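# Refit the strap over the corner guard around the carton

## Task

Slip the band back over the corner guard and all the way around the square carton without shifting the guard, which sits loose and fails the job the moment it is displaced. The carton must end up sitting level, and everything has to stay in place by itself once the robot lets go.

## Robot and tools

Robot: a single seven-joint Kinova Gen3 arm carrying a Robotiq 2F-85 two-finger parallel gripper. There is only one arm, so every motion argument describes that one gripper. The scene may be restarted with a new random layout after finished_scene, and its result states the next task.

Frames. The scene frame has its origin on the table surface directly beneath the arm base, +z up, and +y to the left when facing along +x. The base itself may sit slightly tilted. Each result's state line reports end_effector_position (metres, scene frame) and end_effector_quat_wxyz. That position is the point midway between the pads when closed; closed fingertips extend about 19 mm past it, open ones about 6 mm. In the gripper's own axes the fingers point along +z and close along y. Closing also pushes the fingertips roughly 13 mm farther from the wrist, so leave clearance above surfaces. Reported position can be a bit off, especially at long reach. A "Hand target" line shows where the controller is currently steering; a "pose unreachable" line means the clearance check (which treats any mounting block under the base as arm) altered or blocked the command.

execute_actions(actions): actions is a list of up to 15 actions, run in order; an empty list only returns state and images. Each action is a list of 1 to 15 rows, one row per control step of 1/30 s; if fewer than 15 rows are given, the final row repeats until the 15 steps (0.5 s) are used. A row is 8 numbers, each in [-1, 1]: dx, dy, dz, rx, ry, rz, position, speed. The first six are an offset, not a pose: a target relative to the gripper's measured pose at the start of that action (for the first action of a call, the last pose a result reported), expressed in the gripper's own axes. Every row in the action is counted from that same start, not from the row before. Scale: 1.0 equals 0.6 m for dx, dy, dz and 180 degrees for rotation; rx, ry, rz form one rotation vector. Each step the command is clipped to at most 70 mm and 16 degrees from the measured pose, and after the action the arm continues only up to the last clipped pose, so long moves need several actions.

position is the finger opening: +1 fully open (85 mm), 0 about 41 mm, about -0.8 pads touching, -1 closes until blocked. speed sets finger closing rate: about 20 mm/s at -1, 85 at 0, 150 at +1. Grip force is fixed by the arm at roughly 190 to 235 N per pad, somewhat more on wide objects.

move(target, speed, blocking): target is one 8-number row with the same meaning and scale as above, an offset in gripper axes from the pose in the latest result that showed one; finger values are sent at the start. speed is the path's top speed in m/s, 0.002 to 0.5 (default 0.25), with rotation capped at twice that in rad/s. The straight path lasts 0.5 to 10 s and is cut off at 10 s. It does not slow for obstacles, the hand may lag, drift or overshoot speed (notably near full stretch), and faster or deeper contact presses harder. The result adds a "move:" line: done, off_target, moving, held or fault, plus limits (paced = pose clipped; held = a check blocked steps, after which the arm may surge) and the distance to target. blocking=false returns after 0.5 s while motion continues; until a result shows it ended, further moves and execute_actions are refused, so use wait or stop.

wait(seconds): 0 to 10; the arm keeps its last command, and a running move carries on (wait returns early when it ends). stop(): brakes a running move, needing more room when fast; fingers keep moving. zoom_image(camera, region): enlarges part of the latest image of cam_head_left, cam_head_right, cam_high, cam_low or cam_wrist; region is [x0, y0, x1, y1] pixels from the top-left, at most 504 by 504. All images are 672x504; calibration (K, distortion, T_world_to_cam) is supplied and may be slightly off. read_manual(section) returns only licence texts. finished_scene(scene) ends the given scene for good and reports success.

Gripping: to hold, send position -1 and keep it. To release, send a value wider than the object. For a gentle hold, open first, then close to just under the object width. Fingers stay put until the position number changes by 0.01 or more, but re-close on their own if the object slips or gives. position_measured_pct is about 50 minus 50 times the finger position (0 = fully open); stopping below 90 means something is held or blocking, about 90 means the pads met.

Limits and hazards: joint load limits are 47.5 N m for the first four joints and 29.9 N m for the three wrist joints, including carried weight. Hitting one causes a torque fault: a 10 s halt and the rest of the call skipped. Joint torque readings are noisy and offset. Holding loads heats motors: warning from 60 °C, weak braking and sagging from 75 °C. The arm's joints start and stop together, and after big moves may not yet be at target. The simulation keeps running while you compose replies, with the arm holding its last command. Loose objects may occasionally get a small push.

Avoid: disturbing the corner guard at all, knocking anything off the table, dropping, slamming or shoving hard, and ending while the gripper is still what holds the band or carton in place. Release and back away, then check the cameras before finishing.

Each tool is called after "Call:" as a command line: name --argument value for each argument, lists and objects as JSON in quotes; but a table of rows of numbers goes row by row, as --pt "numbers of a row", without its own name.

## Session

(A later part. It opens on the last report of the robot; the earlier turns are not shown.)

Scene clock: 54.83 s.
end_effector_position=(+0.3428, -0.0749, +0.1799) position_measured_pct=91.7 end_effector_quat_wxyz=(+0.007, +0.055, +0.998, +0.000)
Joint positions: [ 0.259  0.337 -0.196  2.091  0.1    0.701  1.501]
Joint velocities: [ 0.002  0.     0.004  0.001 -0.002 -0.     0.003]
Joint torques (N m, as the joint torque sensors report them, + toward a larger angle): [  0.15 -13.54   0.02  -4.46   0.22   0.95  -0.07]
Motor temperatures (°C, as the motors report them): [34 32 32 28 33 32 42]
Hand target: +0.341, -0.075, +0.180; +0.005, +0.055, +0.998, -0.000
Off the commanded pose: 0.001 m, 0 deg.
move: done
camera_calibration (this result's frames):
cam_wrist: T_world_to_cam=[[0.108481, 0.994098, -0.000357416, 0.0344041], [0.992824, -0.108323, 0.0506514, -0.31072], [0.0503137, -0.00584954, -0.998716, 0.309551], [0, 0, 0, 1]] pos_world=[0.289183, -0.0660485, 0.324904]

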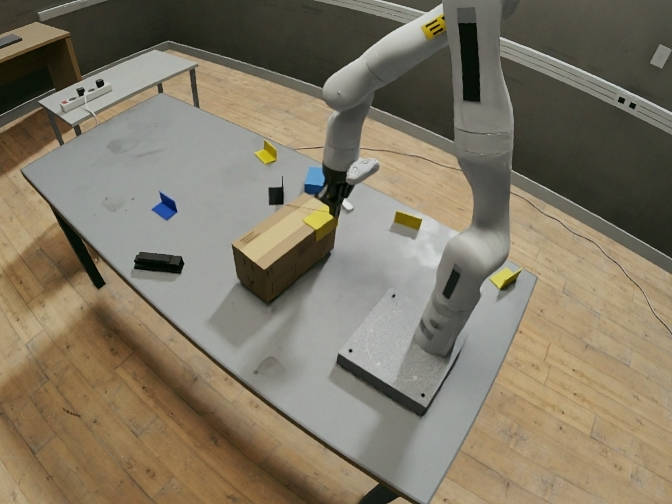

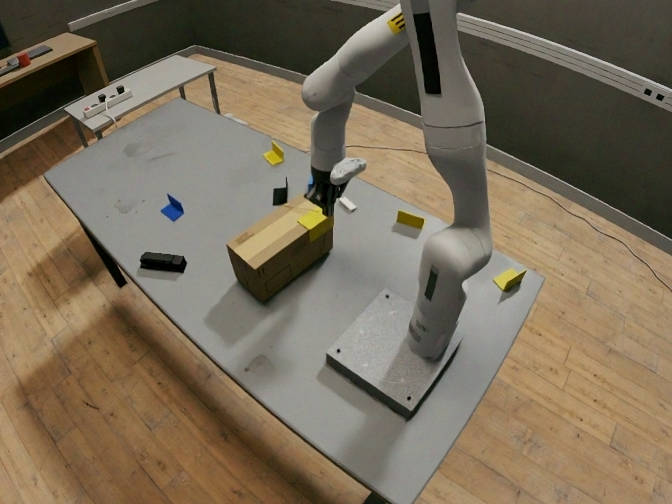

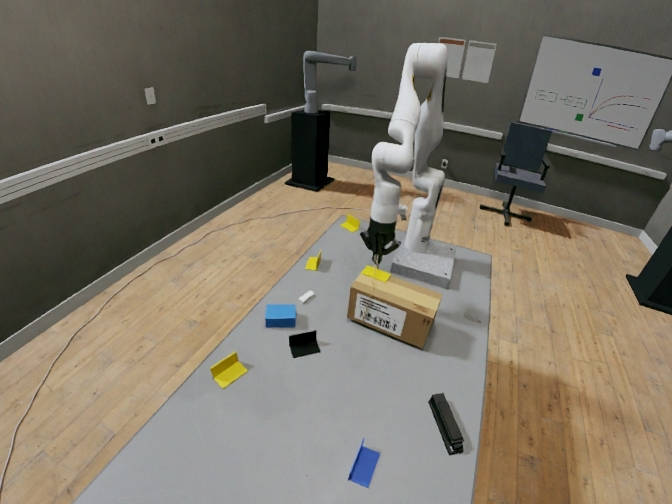

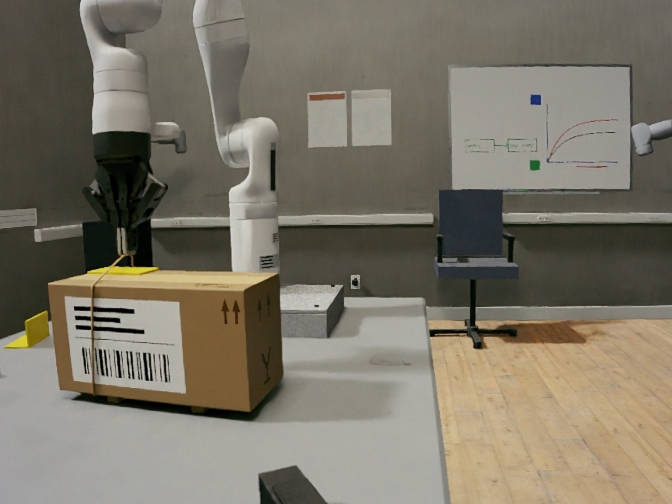

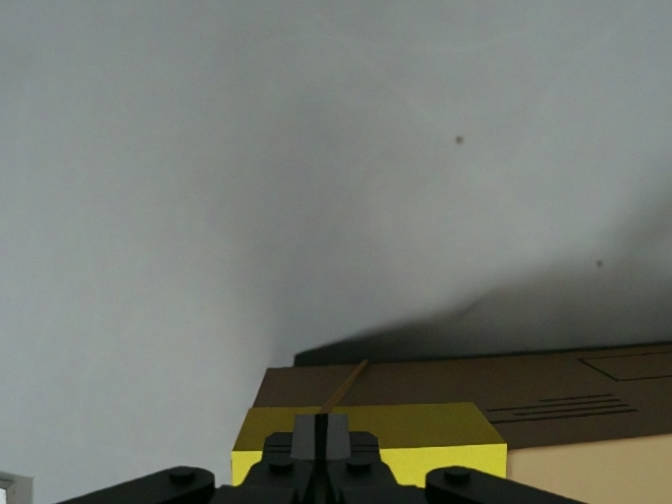

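Call:
move --target '[0.002,0.036,0,0,0,0,-1,-1]' --speed 0.04

Call:
move --target '[-0.033,0,0.006,0,0,0,-1,-1]' --speed 0.025

Call:
move --target '[-0.008,0,0.010,0,0,0,-1,-1]' --speed 0.015

Call:
zoom_image --camera "cam_low" --region '[30,220,310,430]'

Scene clock: 58.77 s.
end_effector_position=(+0.3452, -0.0533, +0.1801) position_measured_pct=91.7 end_effector_quat_wxyz=(+0.008, +0.055, +0.998, +0.000)
Joint positions: [ 0.202  0.333 -0.202  2.098  0.104  0.697  1.433]
Joint velocities: [-0.002 -0.    -0.002  0.001  0.001 -0.    -0.002]
Joint torques (N m, as the joint torque sensors report them, + toward a larger angle): [  0.2  -13.43  -0.28  -4.28   0.12   0.77  -0.26]
Motor temperatures (°C, as the motors report them): [34 32 32 28 33 32 42]
Hand target: +0.344, -0.053, +0.180; +0.007, +0.055, +0.998, +0.000
Off the commanded pose: 0.001 m, 0 deg.
move: done
camera_calibration (this result's frames):
cam_wrist: T_world_to_cam=[[0.108677, 0.994077, 0.00010289, 0.0125625], [0.992665, -0.108528, 0.0532741, -0.311222], [0.0529697, -0.00568752, -0.99858, 0.308847], [0, 0, 0, 1]] pos_world=[0.291215, -0.0445079, 0.324987]

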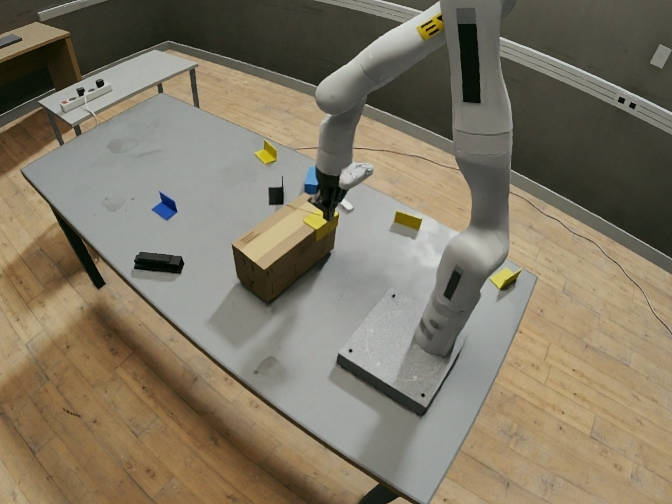

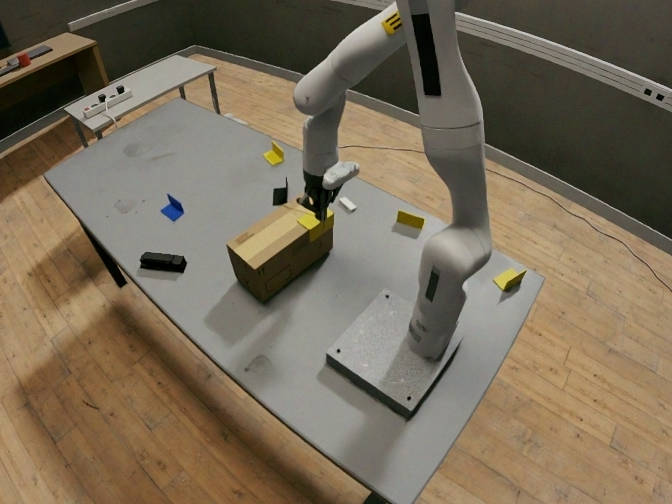

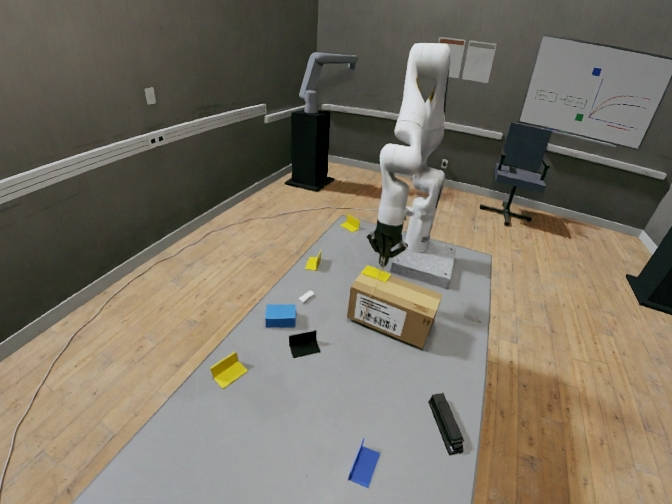

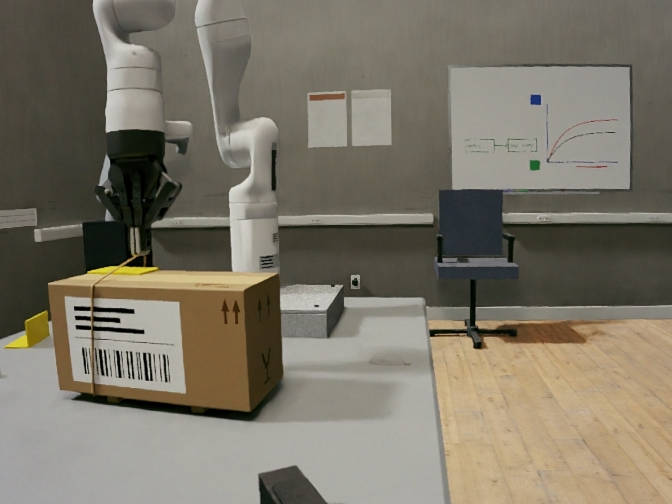

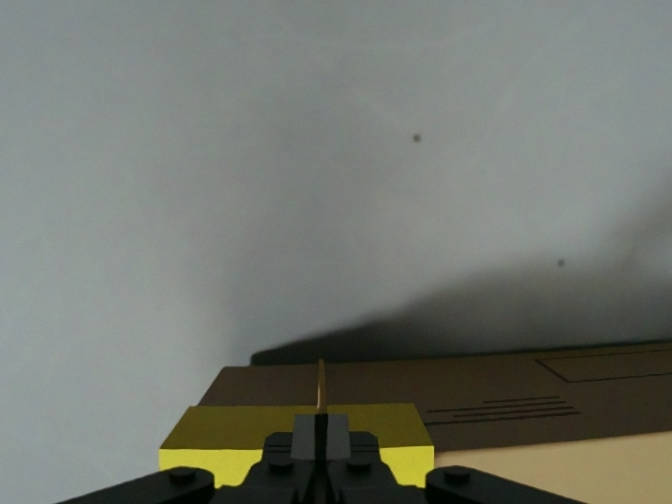

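Scene clock: 59.80 s.
end_effector_position=(+0.3651, -0.0555, +0.1769) position_measured_pct=91.7 end_effector_quat_wxyz=(+0.008, +0.055, +0.998, +0.000)
Joint positions: [ 0.195  0.375 -0.197  2.042  0.111  0.711  1.43 ]
Joint velocities: [-0.001  0.004  0.001 -0.    -0.    -0.001 -0.   ]
Joint torques (N m, as the joint torque sensors report them, + toward a larger angle): [  0.05 -14.83  -0.73  -5.53  -0.09   0.34   0.18]
Motor temperatures (°C, as the motors report them): [34 32 32 28 33 32 42]
Hand target: +0.365, -0.056, +0.177; +0.008, +0.055, +0.998, +0.000
Off the commanded pose: 0.000 m, 0 deg.
move: done
camera_calibration (this result's frames):
cam_wrist: T_world_to_cam=[[0.108585, 0.994087, 0.000295691, 0.0125264], [0.992647, -0.108444, 0.0537833, -0.331147], [0.0534974, -0.00554657, -0.998553, 0.304345], [0, 0, 0, 1]] pos_world=[0.311071, -0.0466753, 0.321711]

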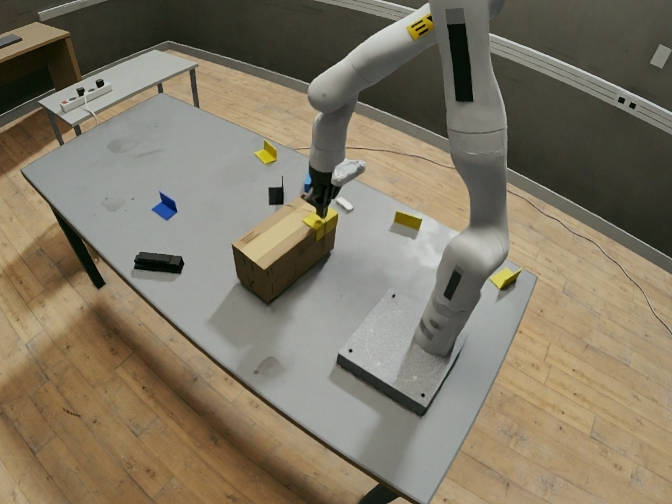

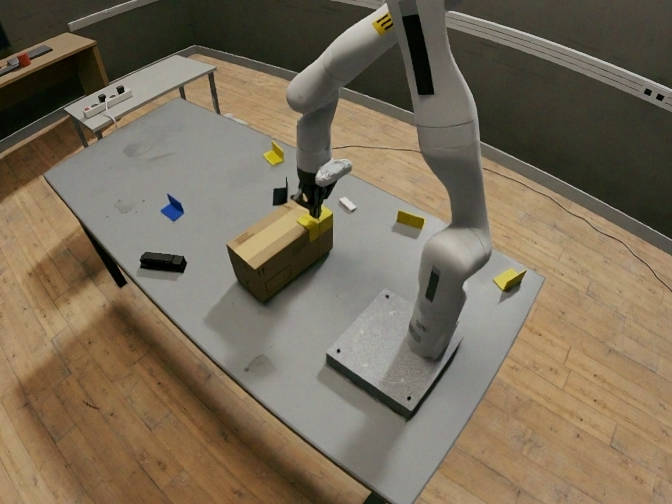

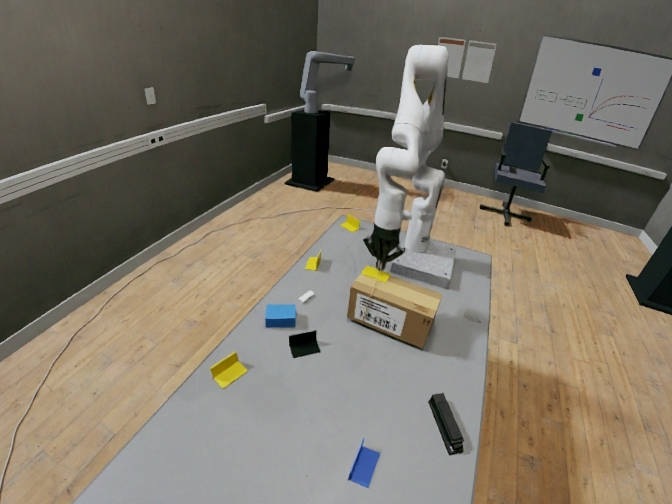

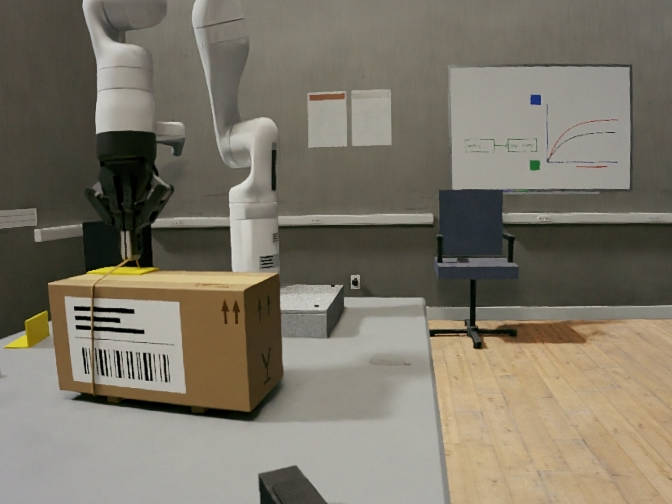

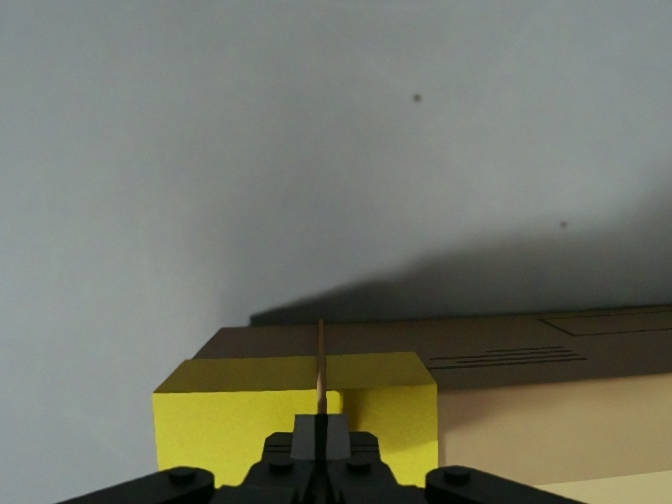

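Scene clock: 60.53 s.
end_effector_position=(+0.3700, -0.0559, +0.1710) position_measured_pct=91.7 end_effector_quat_wxyz=(+0.008, +0.055, +0.998, +0.000)
Joint positions: [ 0.191  0.395 -0.194  2.035  0.117  0.698  1.426]
Joint velocities: [-0.     0.002 -0.001 -0.001  0.    -0.001  0.   ]
Joint torques (N m, as the joint torque sensors report them, + toward a larger angle): [ -0.14 -14.5   -0.51  -5.71   0.02   0.16   0.02]
Motor temperatures (°C, as the motors report them): [34 32 32 28 33 32 42]
Hand target: +0.370, -0.056, +0.171; +0.008, +0.055, +0.998, +0.000
Off the commanded pose: 0.000 m, 0 deg.
move: done
camera_calibration (this result's frames):
cam_wrist: T_world_to_cam=[[0.108476, 0.994099, 0.000439543, 0.0124543], [0.992657, -0.108343, 0.0538046, -0.335715], [0.0535348, -0.0054002, -0.998551, 0.298166], [0, 0, 0, 1]] pos_world=[0.315937, -0.0471429, 0.315791]

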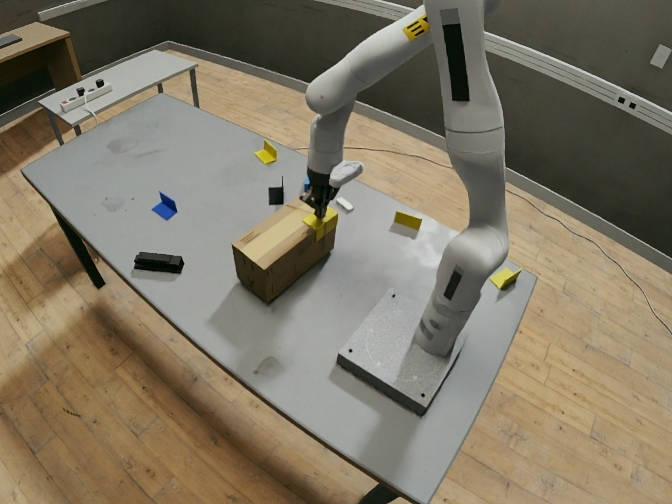

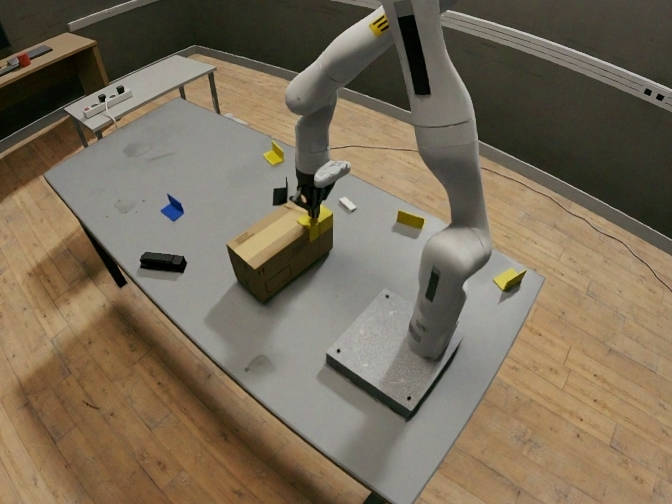

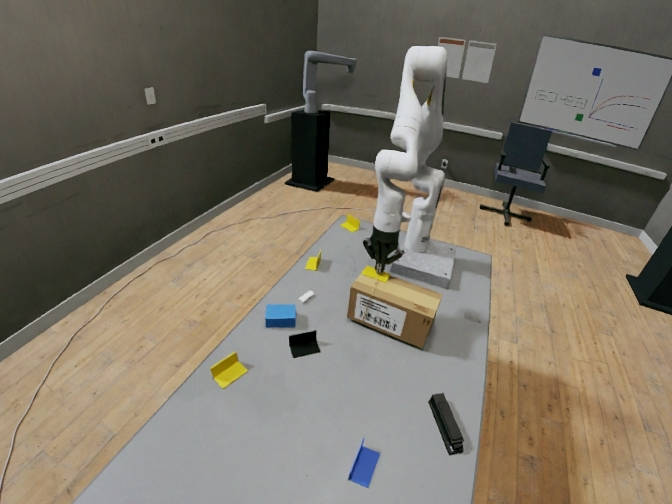

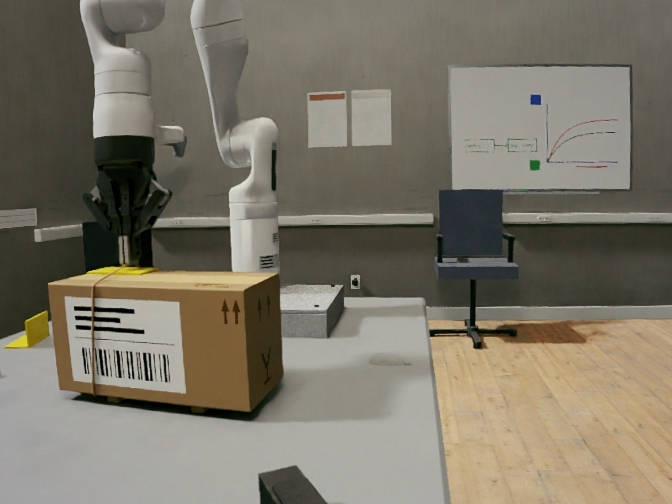

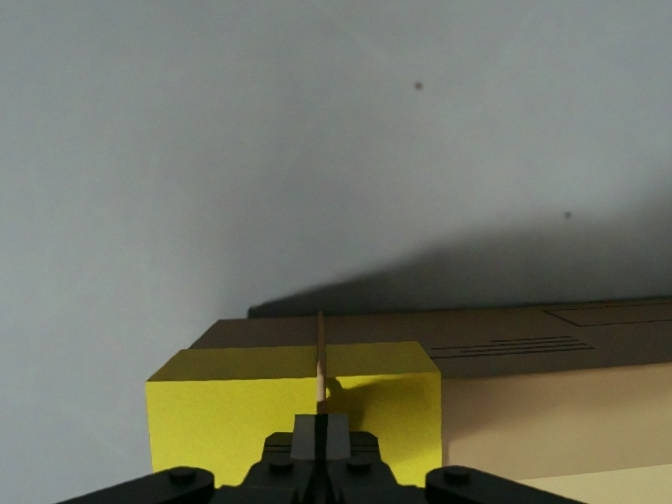

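Region (30, 220, 310, 430) of cam_low's 672x504 image, scaled by 1.800, with more detail than that image has; it fills the top 378 rows of this view, and the rest is white.

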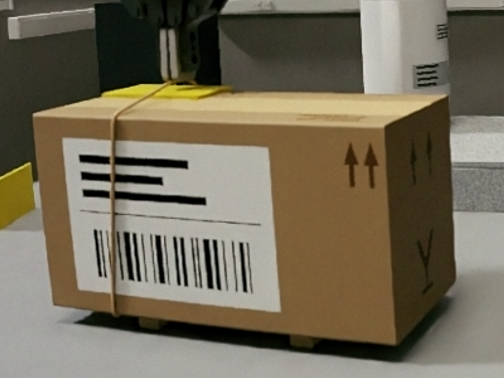

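Call:
move --target '[0,0,0.002,0,0,0,-0.6,-1]' --speed 0.01

Call:
move --target '[-0.01,0,-0.025,0,0.005,0,-0.45,0]' --speed 0.05

Call:
move --target '[-0.095,0.008,0,0,0,0,-0.45,0]' --speed 0.1

Call:
zoom_image --camera "cam_low" --region '[30,220,310,430]'

Scene clock: 64.40 s.
end_effector_position=(+0.3700, -0.0559, +0.1698) position_measured_pct=80.2 end_effector_quat_wxyz=(+0.008, +0.055, +0.998, +0.000)
Joint positions: [ 0.191  0.398 -0.193  2.036  0.118  0.694  1.426]
Joint velocities: [ 0.     0.001  0.    -0.    -0.    -0.001  0.   ]
Joint torques (N m, as the joint torque sensors report them, + toward a larger angle): [ -0.12 -14.56  -0.81  -5.25  -0.11   0.16   0.02]
Motor temperatures (°C, as the motors report them): [34 32 32 28 33 32 42]
Hand target: +0.370, -0.056, +0.170; +0.008, +0.055, +0.998, +0.000
Off the commanded pose: 0.000 m, 0 deg.
move: done
camera_calibration (this result's frames):
cam_wrist: T_world_to_cam=[[0.108473, 0.994099, 0.000448347, 0.012449], [0.992656, -0.10834, 0.0538128, -0.335677], [0.0535438, -0.00539216, -0.998551, 0.296964], [0, 0, 0, 1]] pos_world=[0.315961, -0.0471413, 0.314592]

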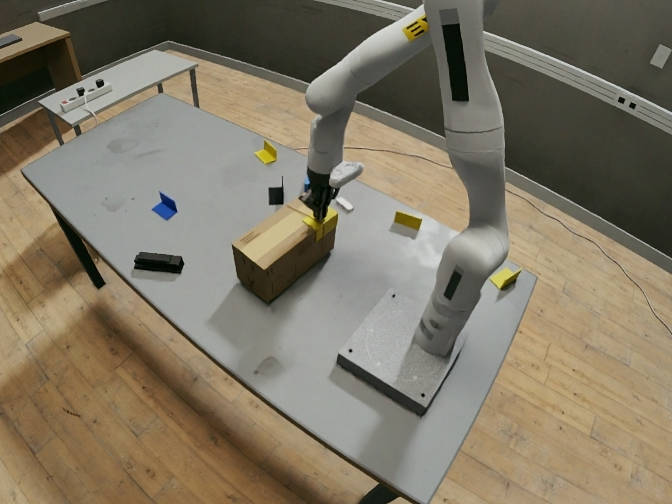

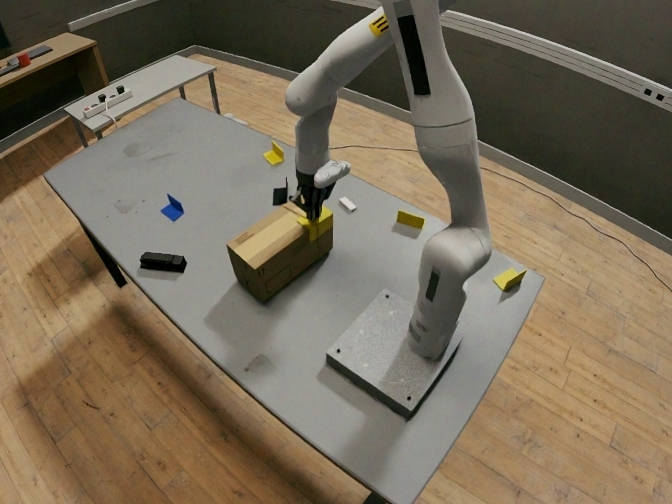

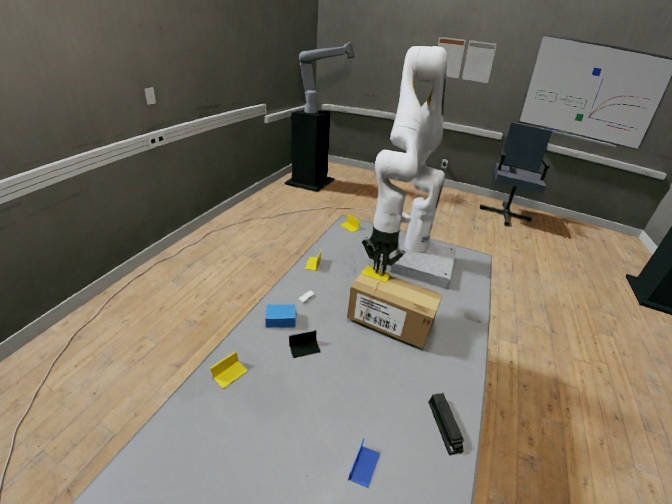

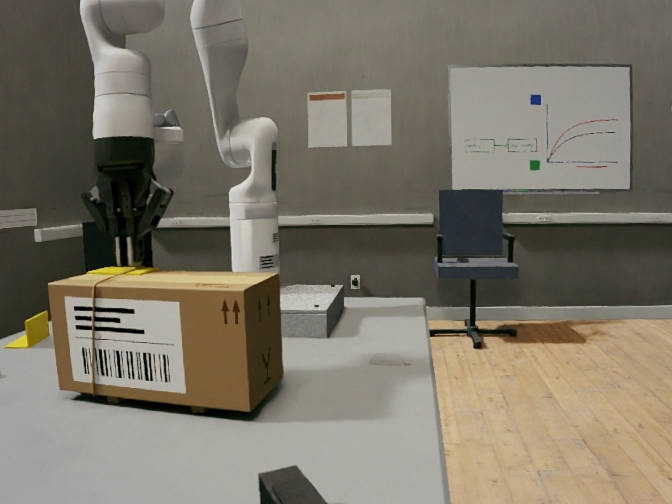

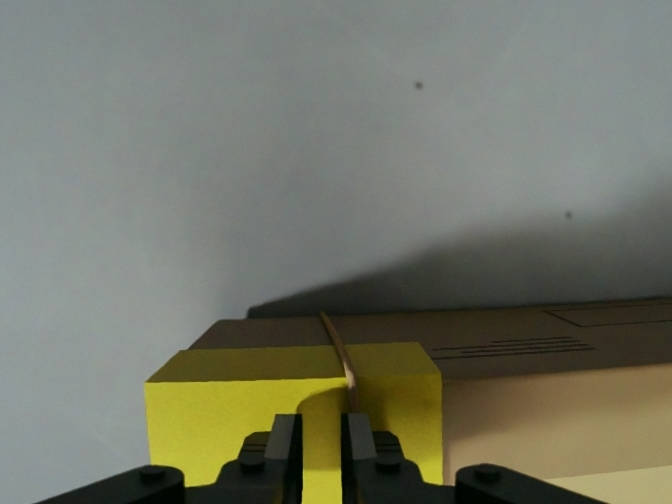

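Scene clock: 65.13 s.
end_effector_position=(+0.3756, -0.0566, +0.1849) position_measured_pct=72.6 end_effector_quat_wxyz=(+0.001, +0.055, +0.999, +0.001)
Joint positions: [ 0.194  0.387 -0.198  1.983  0.106  0.773  1.438]
Joint velocities: [ 0.     0.     0.    -0.001 -0.001  0.003  0.   ]
Joint torques (N m, as the joint torque sensors report them, + toward a larger angle): [  0.05 -14.86  -0.81  -6.38  -0.03  -0.05   0.18]
Motor temperatures (°C, as the motors report them): [34 32 32 28 33 32 42]
Hand target: +0.376, -0.057, +0.185; +0.001, +0.055, +0.999, +0.001
Off the commanded pose: 0.000 m, 0 deg.
move: done
camera_calibration (this result's frames):
cam_wrist: T_world_to_cam=[[0.108504, 0.994096, 0.000382081, 0.012541], [0.993374, -0.10844, 0.0380656, -0.339535], [0.0378823, -0.00375072, -0.999275, 0.317852], [0, 0, 0, 1]] pos_world=[0.323884, -0.048094, 0.330541]

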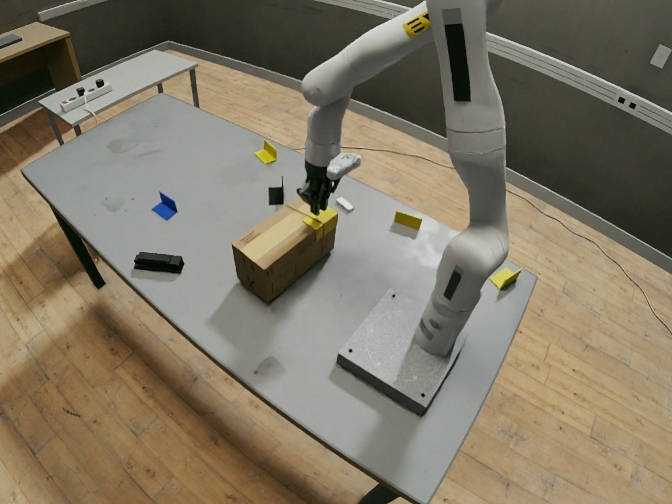

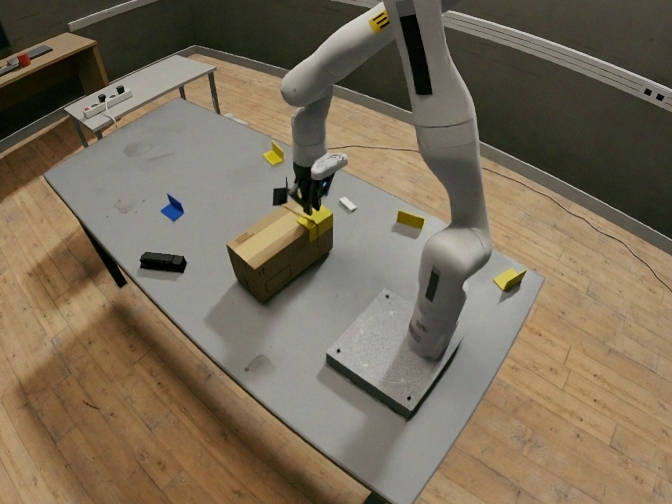

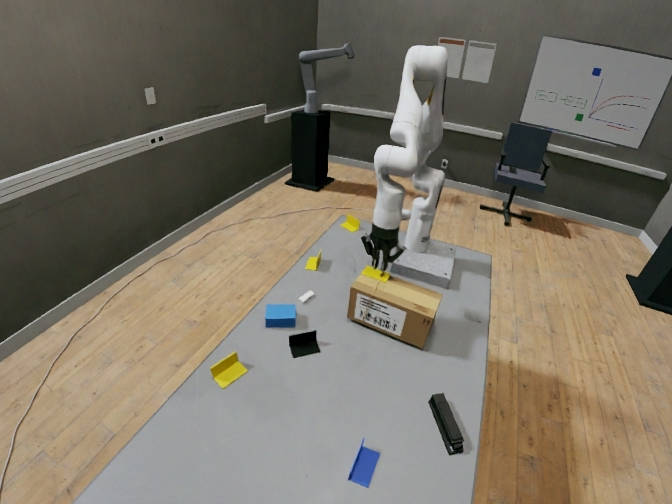

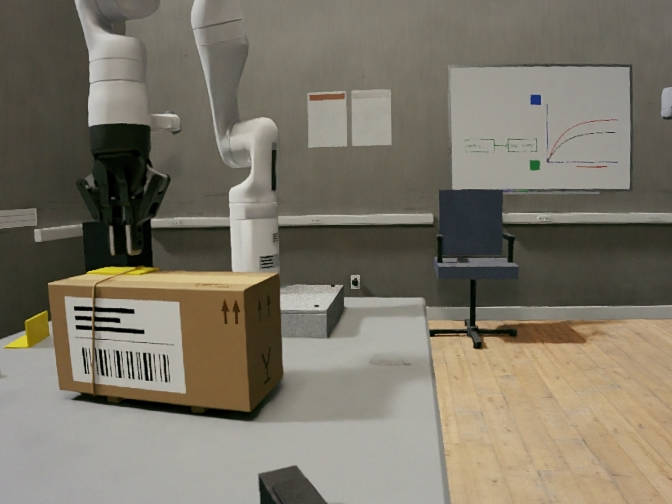

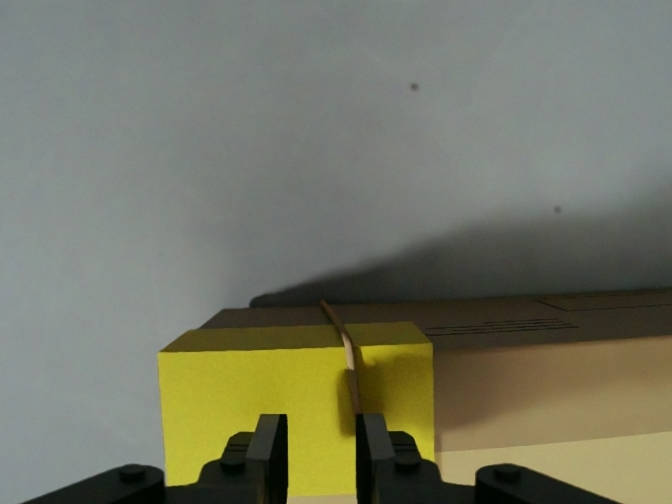

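Scene clock: 66.03 s.
end_effector_position=(+0.4329, -0.0584, +0.1854) position_measured_pct=72.6 end_effector_quat_wxyz=(+0.001, +0.055, +0.998, +0.001)
Joint positions: [ 0.169  0.489 -0.188  1.799  0.117  0.856  1.428]
Joint velocities: [-0.002  0.007  0.    -0.004  0.     0.001 -0.   ]
Joint torques (N m, as the joint torque sensors report them, + toward a larger angle): [  0.33 -16.87  -0.95  -5.8   -0.1    0.26   0.31]
Motor temperatures (°C, as the motors report them): [34 32 32 28 33 32 42]
Hand target: +0.433, -0.058, +0.185; +0.001, +0.055, +0.999, +0.001
Off the commanded pose: 0.001 m, 0 deg.
move: done
camera_calibration (this result's frames):
cam_wrist: T_world_to_cam=[[0.108892, 0.994054, 0.000316823, 0.00794192], [0.993301, -0.108822, 0.038869, -0.396732], [0.0386723, -0.00391781, -0.999244, 0.315819], [0, 0, 0, 1]] pos_world=[0.380996, -0.0498304, 0.330998]

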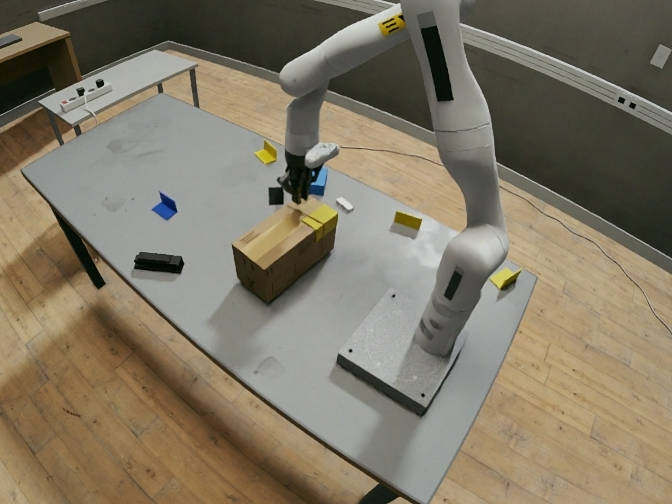

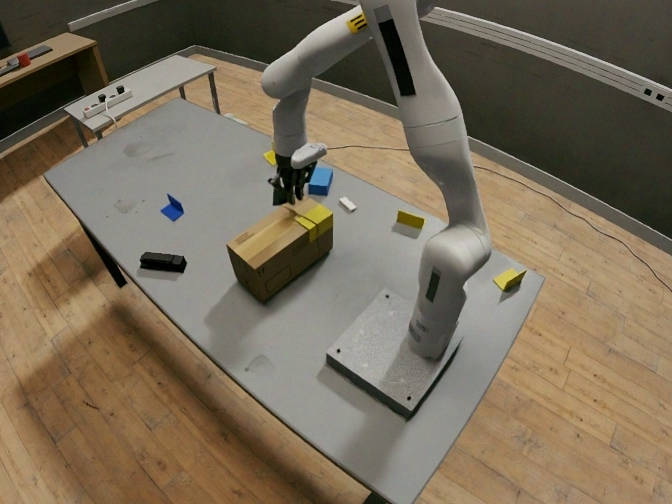

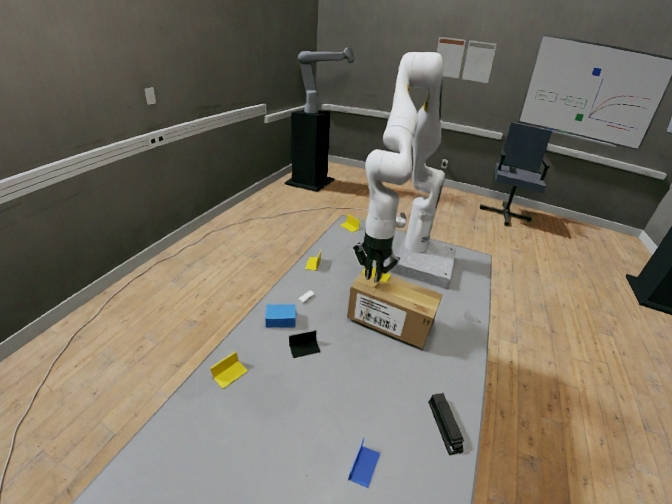

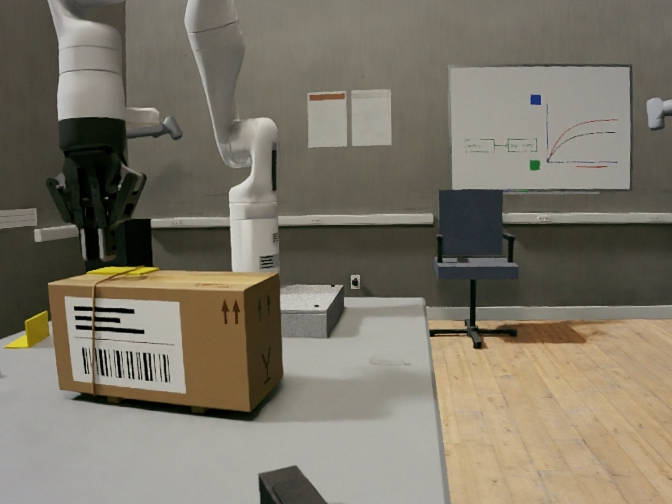

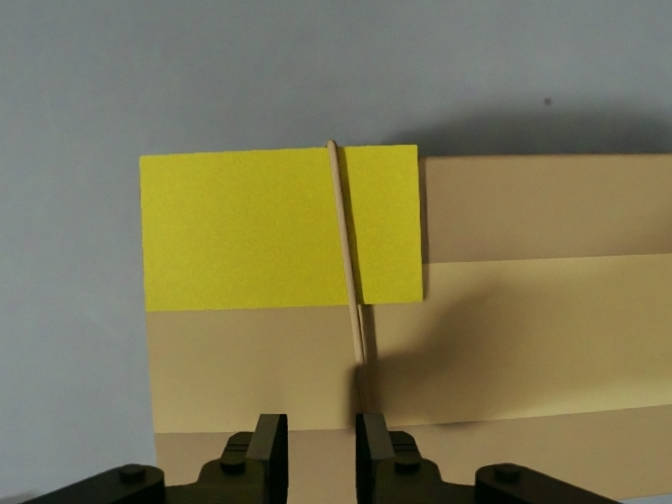

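Region (30, 220, 310, 430) of cam_low's 672x504 image, scaled by 1.800, with more detail than that image has; it fills the top 378 rows of this view, and the rest is white.

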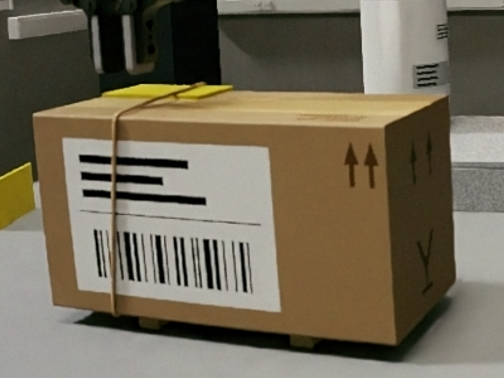

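Call:
move --target '[0,0.023,0.022,0,0,-0.015,-0.45,0]' --speed 0.05

Scene clock: 68.17 s.
end_effector_position=(+0.4345, -0.0447, +0.1723) position_measured_pct=72.6 end_effector_quat_wxyz=(+0.001, +0.031, +1.000, +0.001)
Joint positions: [ 0.144  0.511 -0.198  1.815  0.133  0.819  1.429]
Joint velocities: [-0.001  0.002 -0.001  0.     0.001 -0.001 -0.001]
Joint torques (N m, as the joint torque sensors report them, + toward a larger angle): [ -0.31 -17.47  -0.75  -6.07   0.05   0.03   0.14]
Motor temperatures (°C, as the motors report them): [34 32 32 28 33 32 42]
Hand target: +0.435, -0.045, +0.172; +0.001, +0.031, +1.000, +0.001
Off the commanded pose: 0.000 m, 0 deg.
move: done
camera_calibration (this result's frames):
cam_wrist: T_world_to_cam=[[0.0621109, 0.998069, 0.000283198, 0.014687], [0.997301, -0.0620743, 0.0392014, -0.396088], [0.0391433, -0.0021524, -0.999231, 0.302607], [0, 0, 0, 1]] pos_world=[0.382262, -0.0385942, 0.317897]

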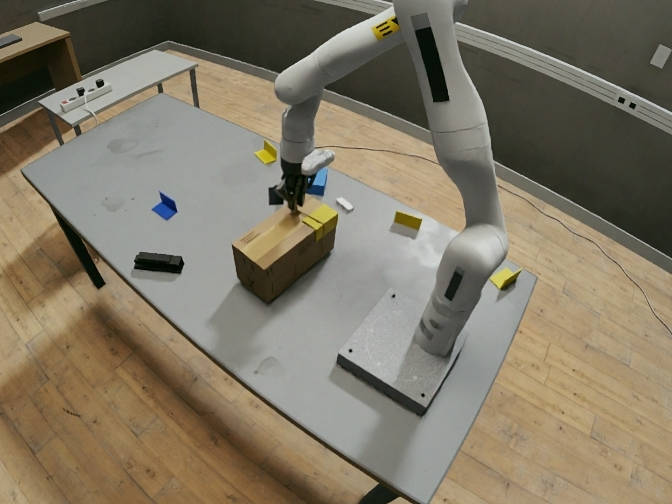

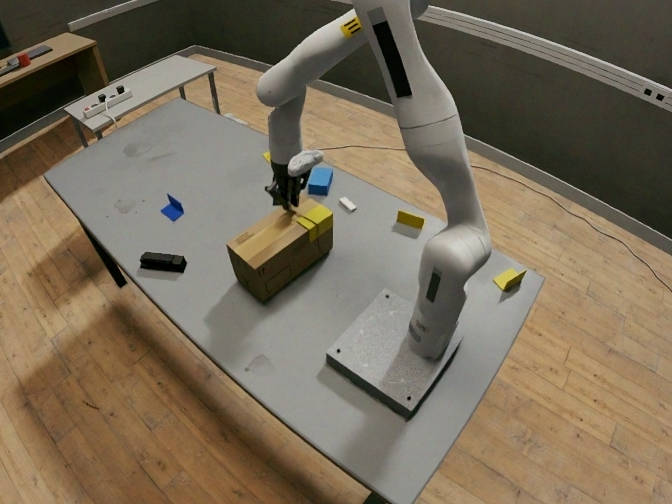

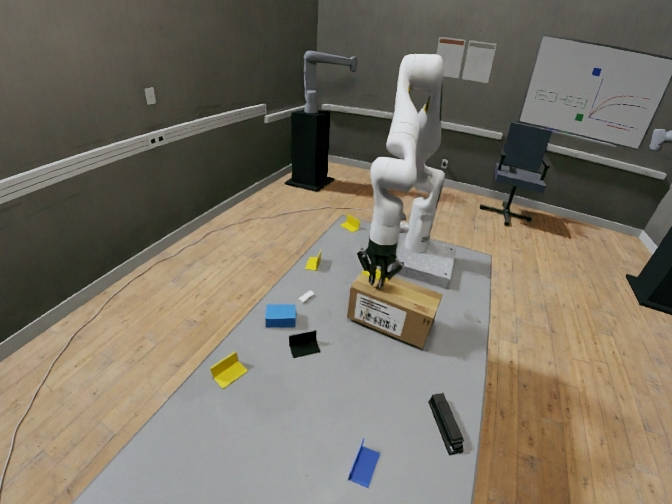

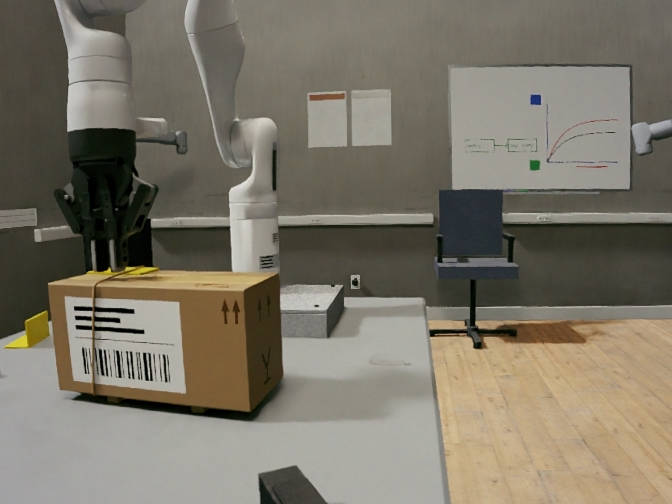

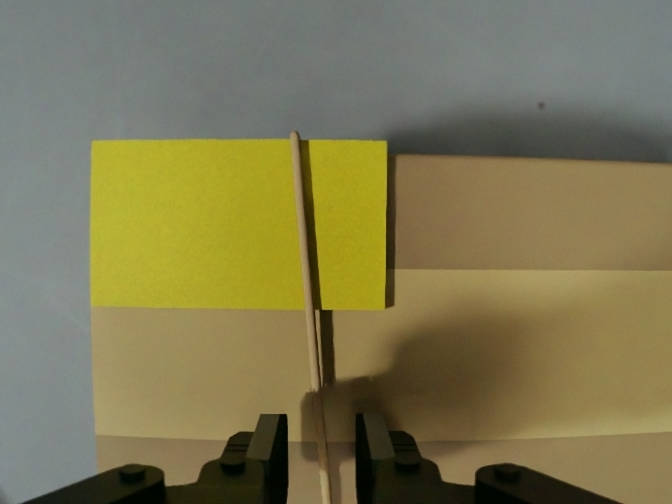

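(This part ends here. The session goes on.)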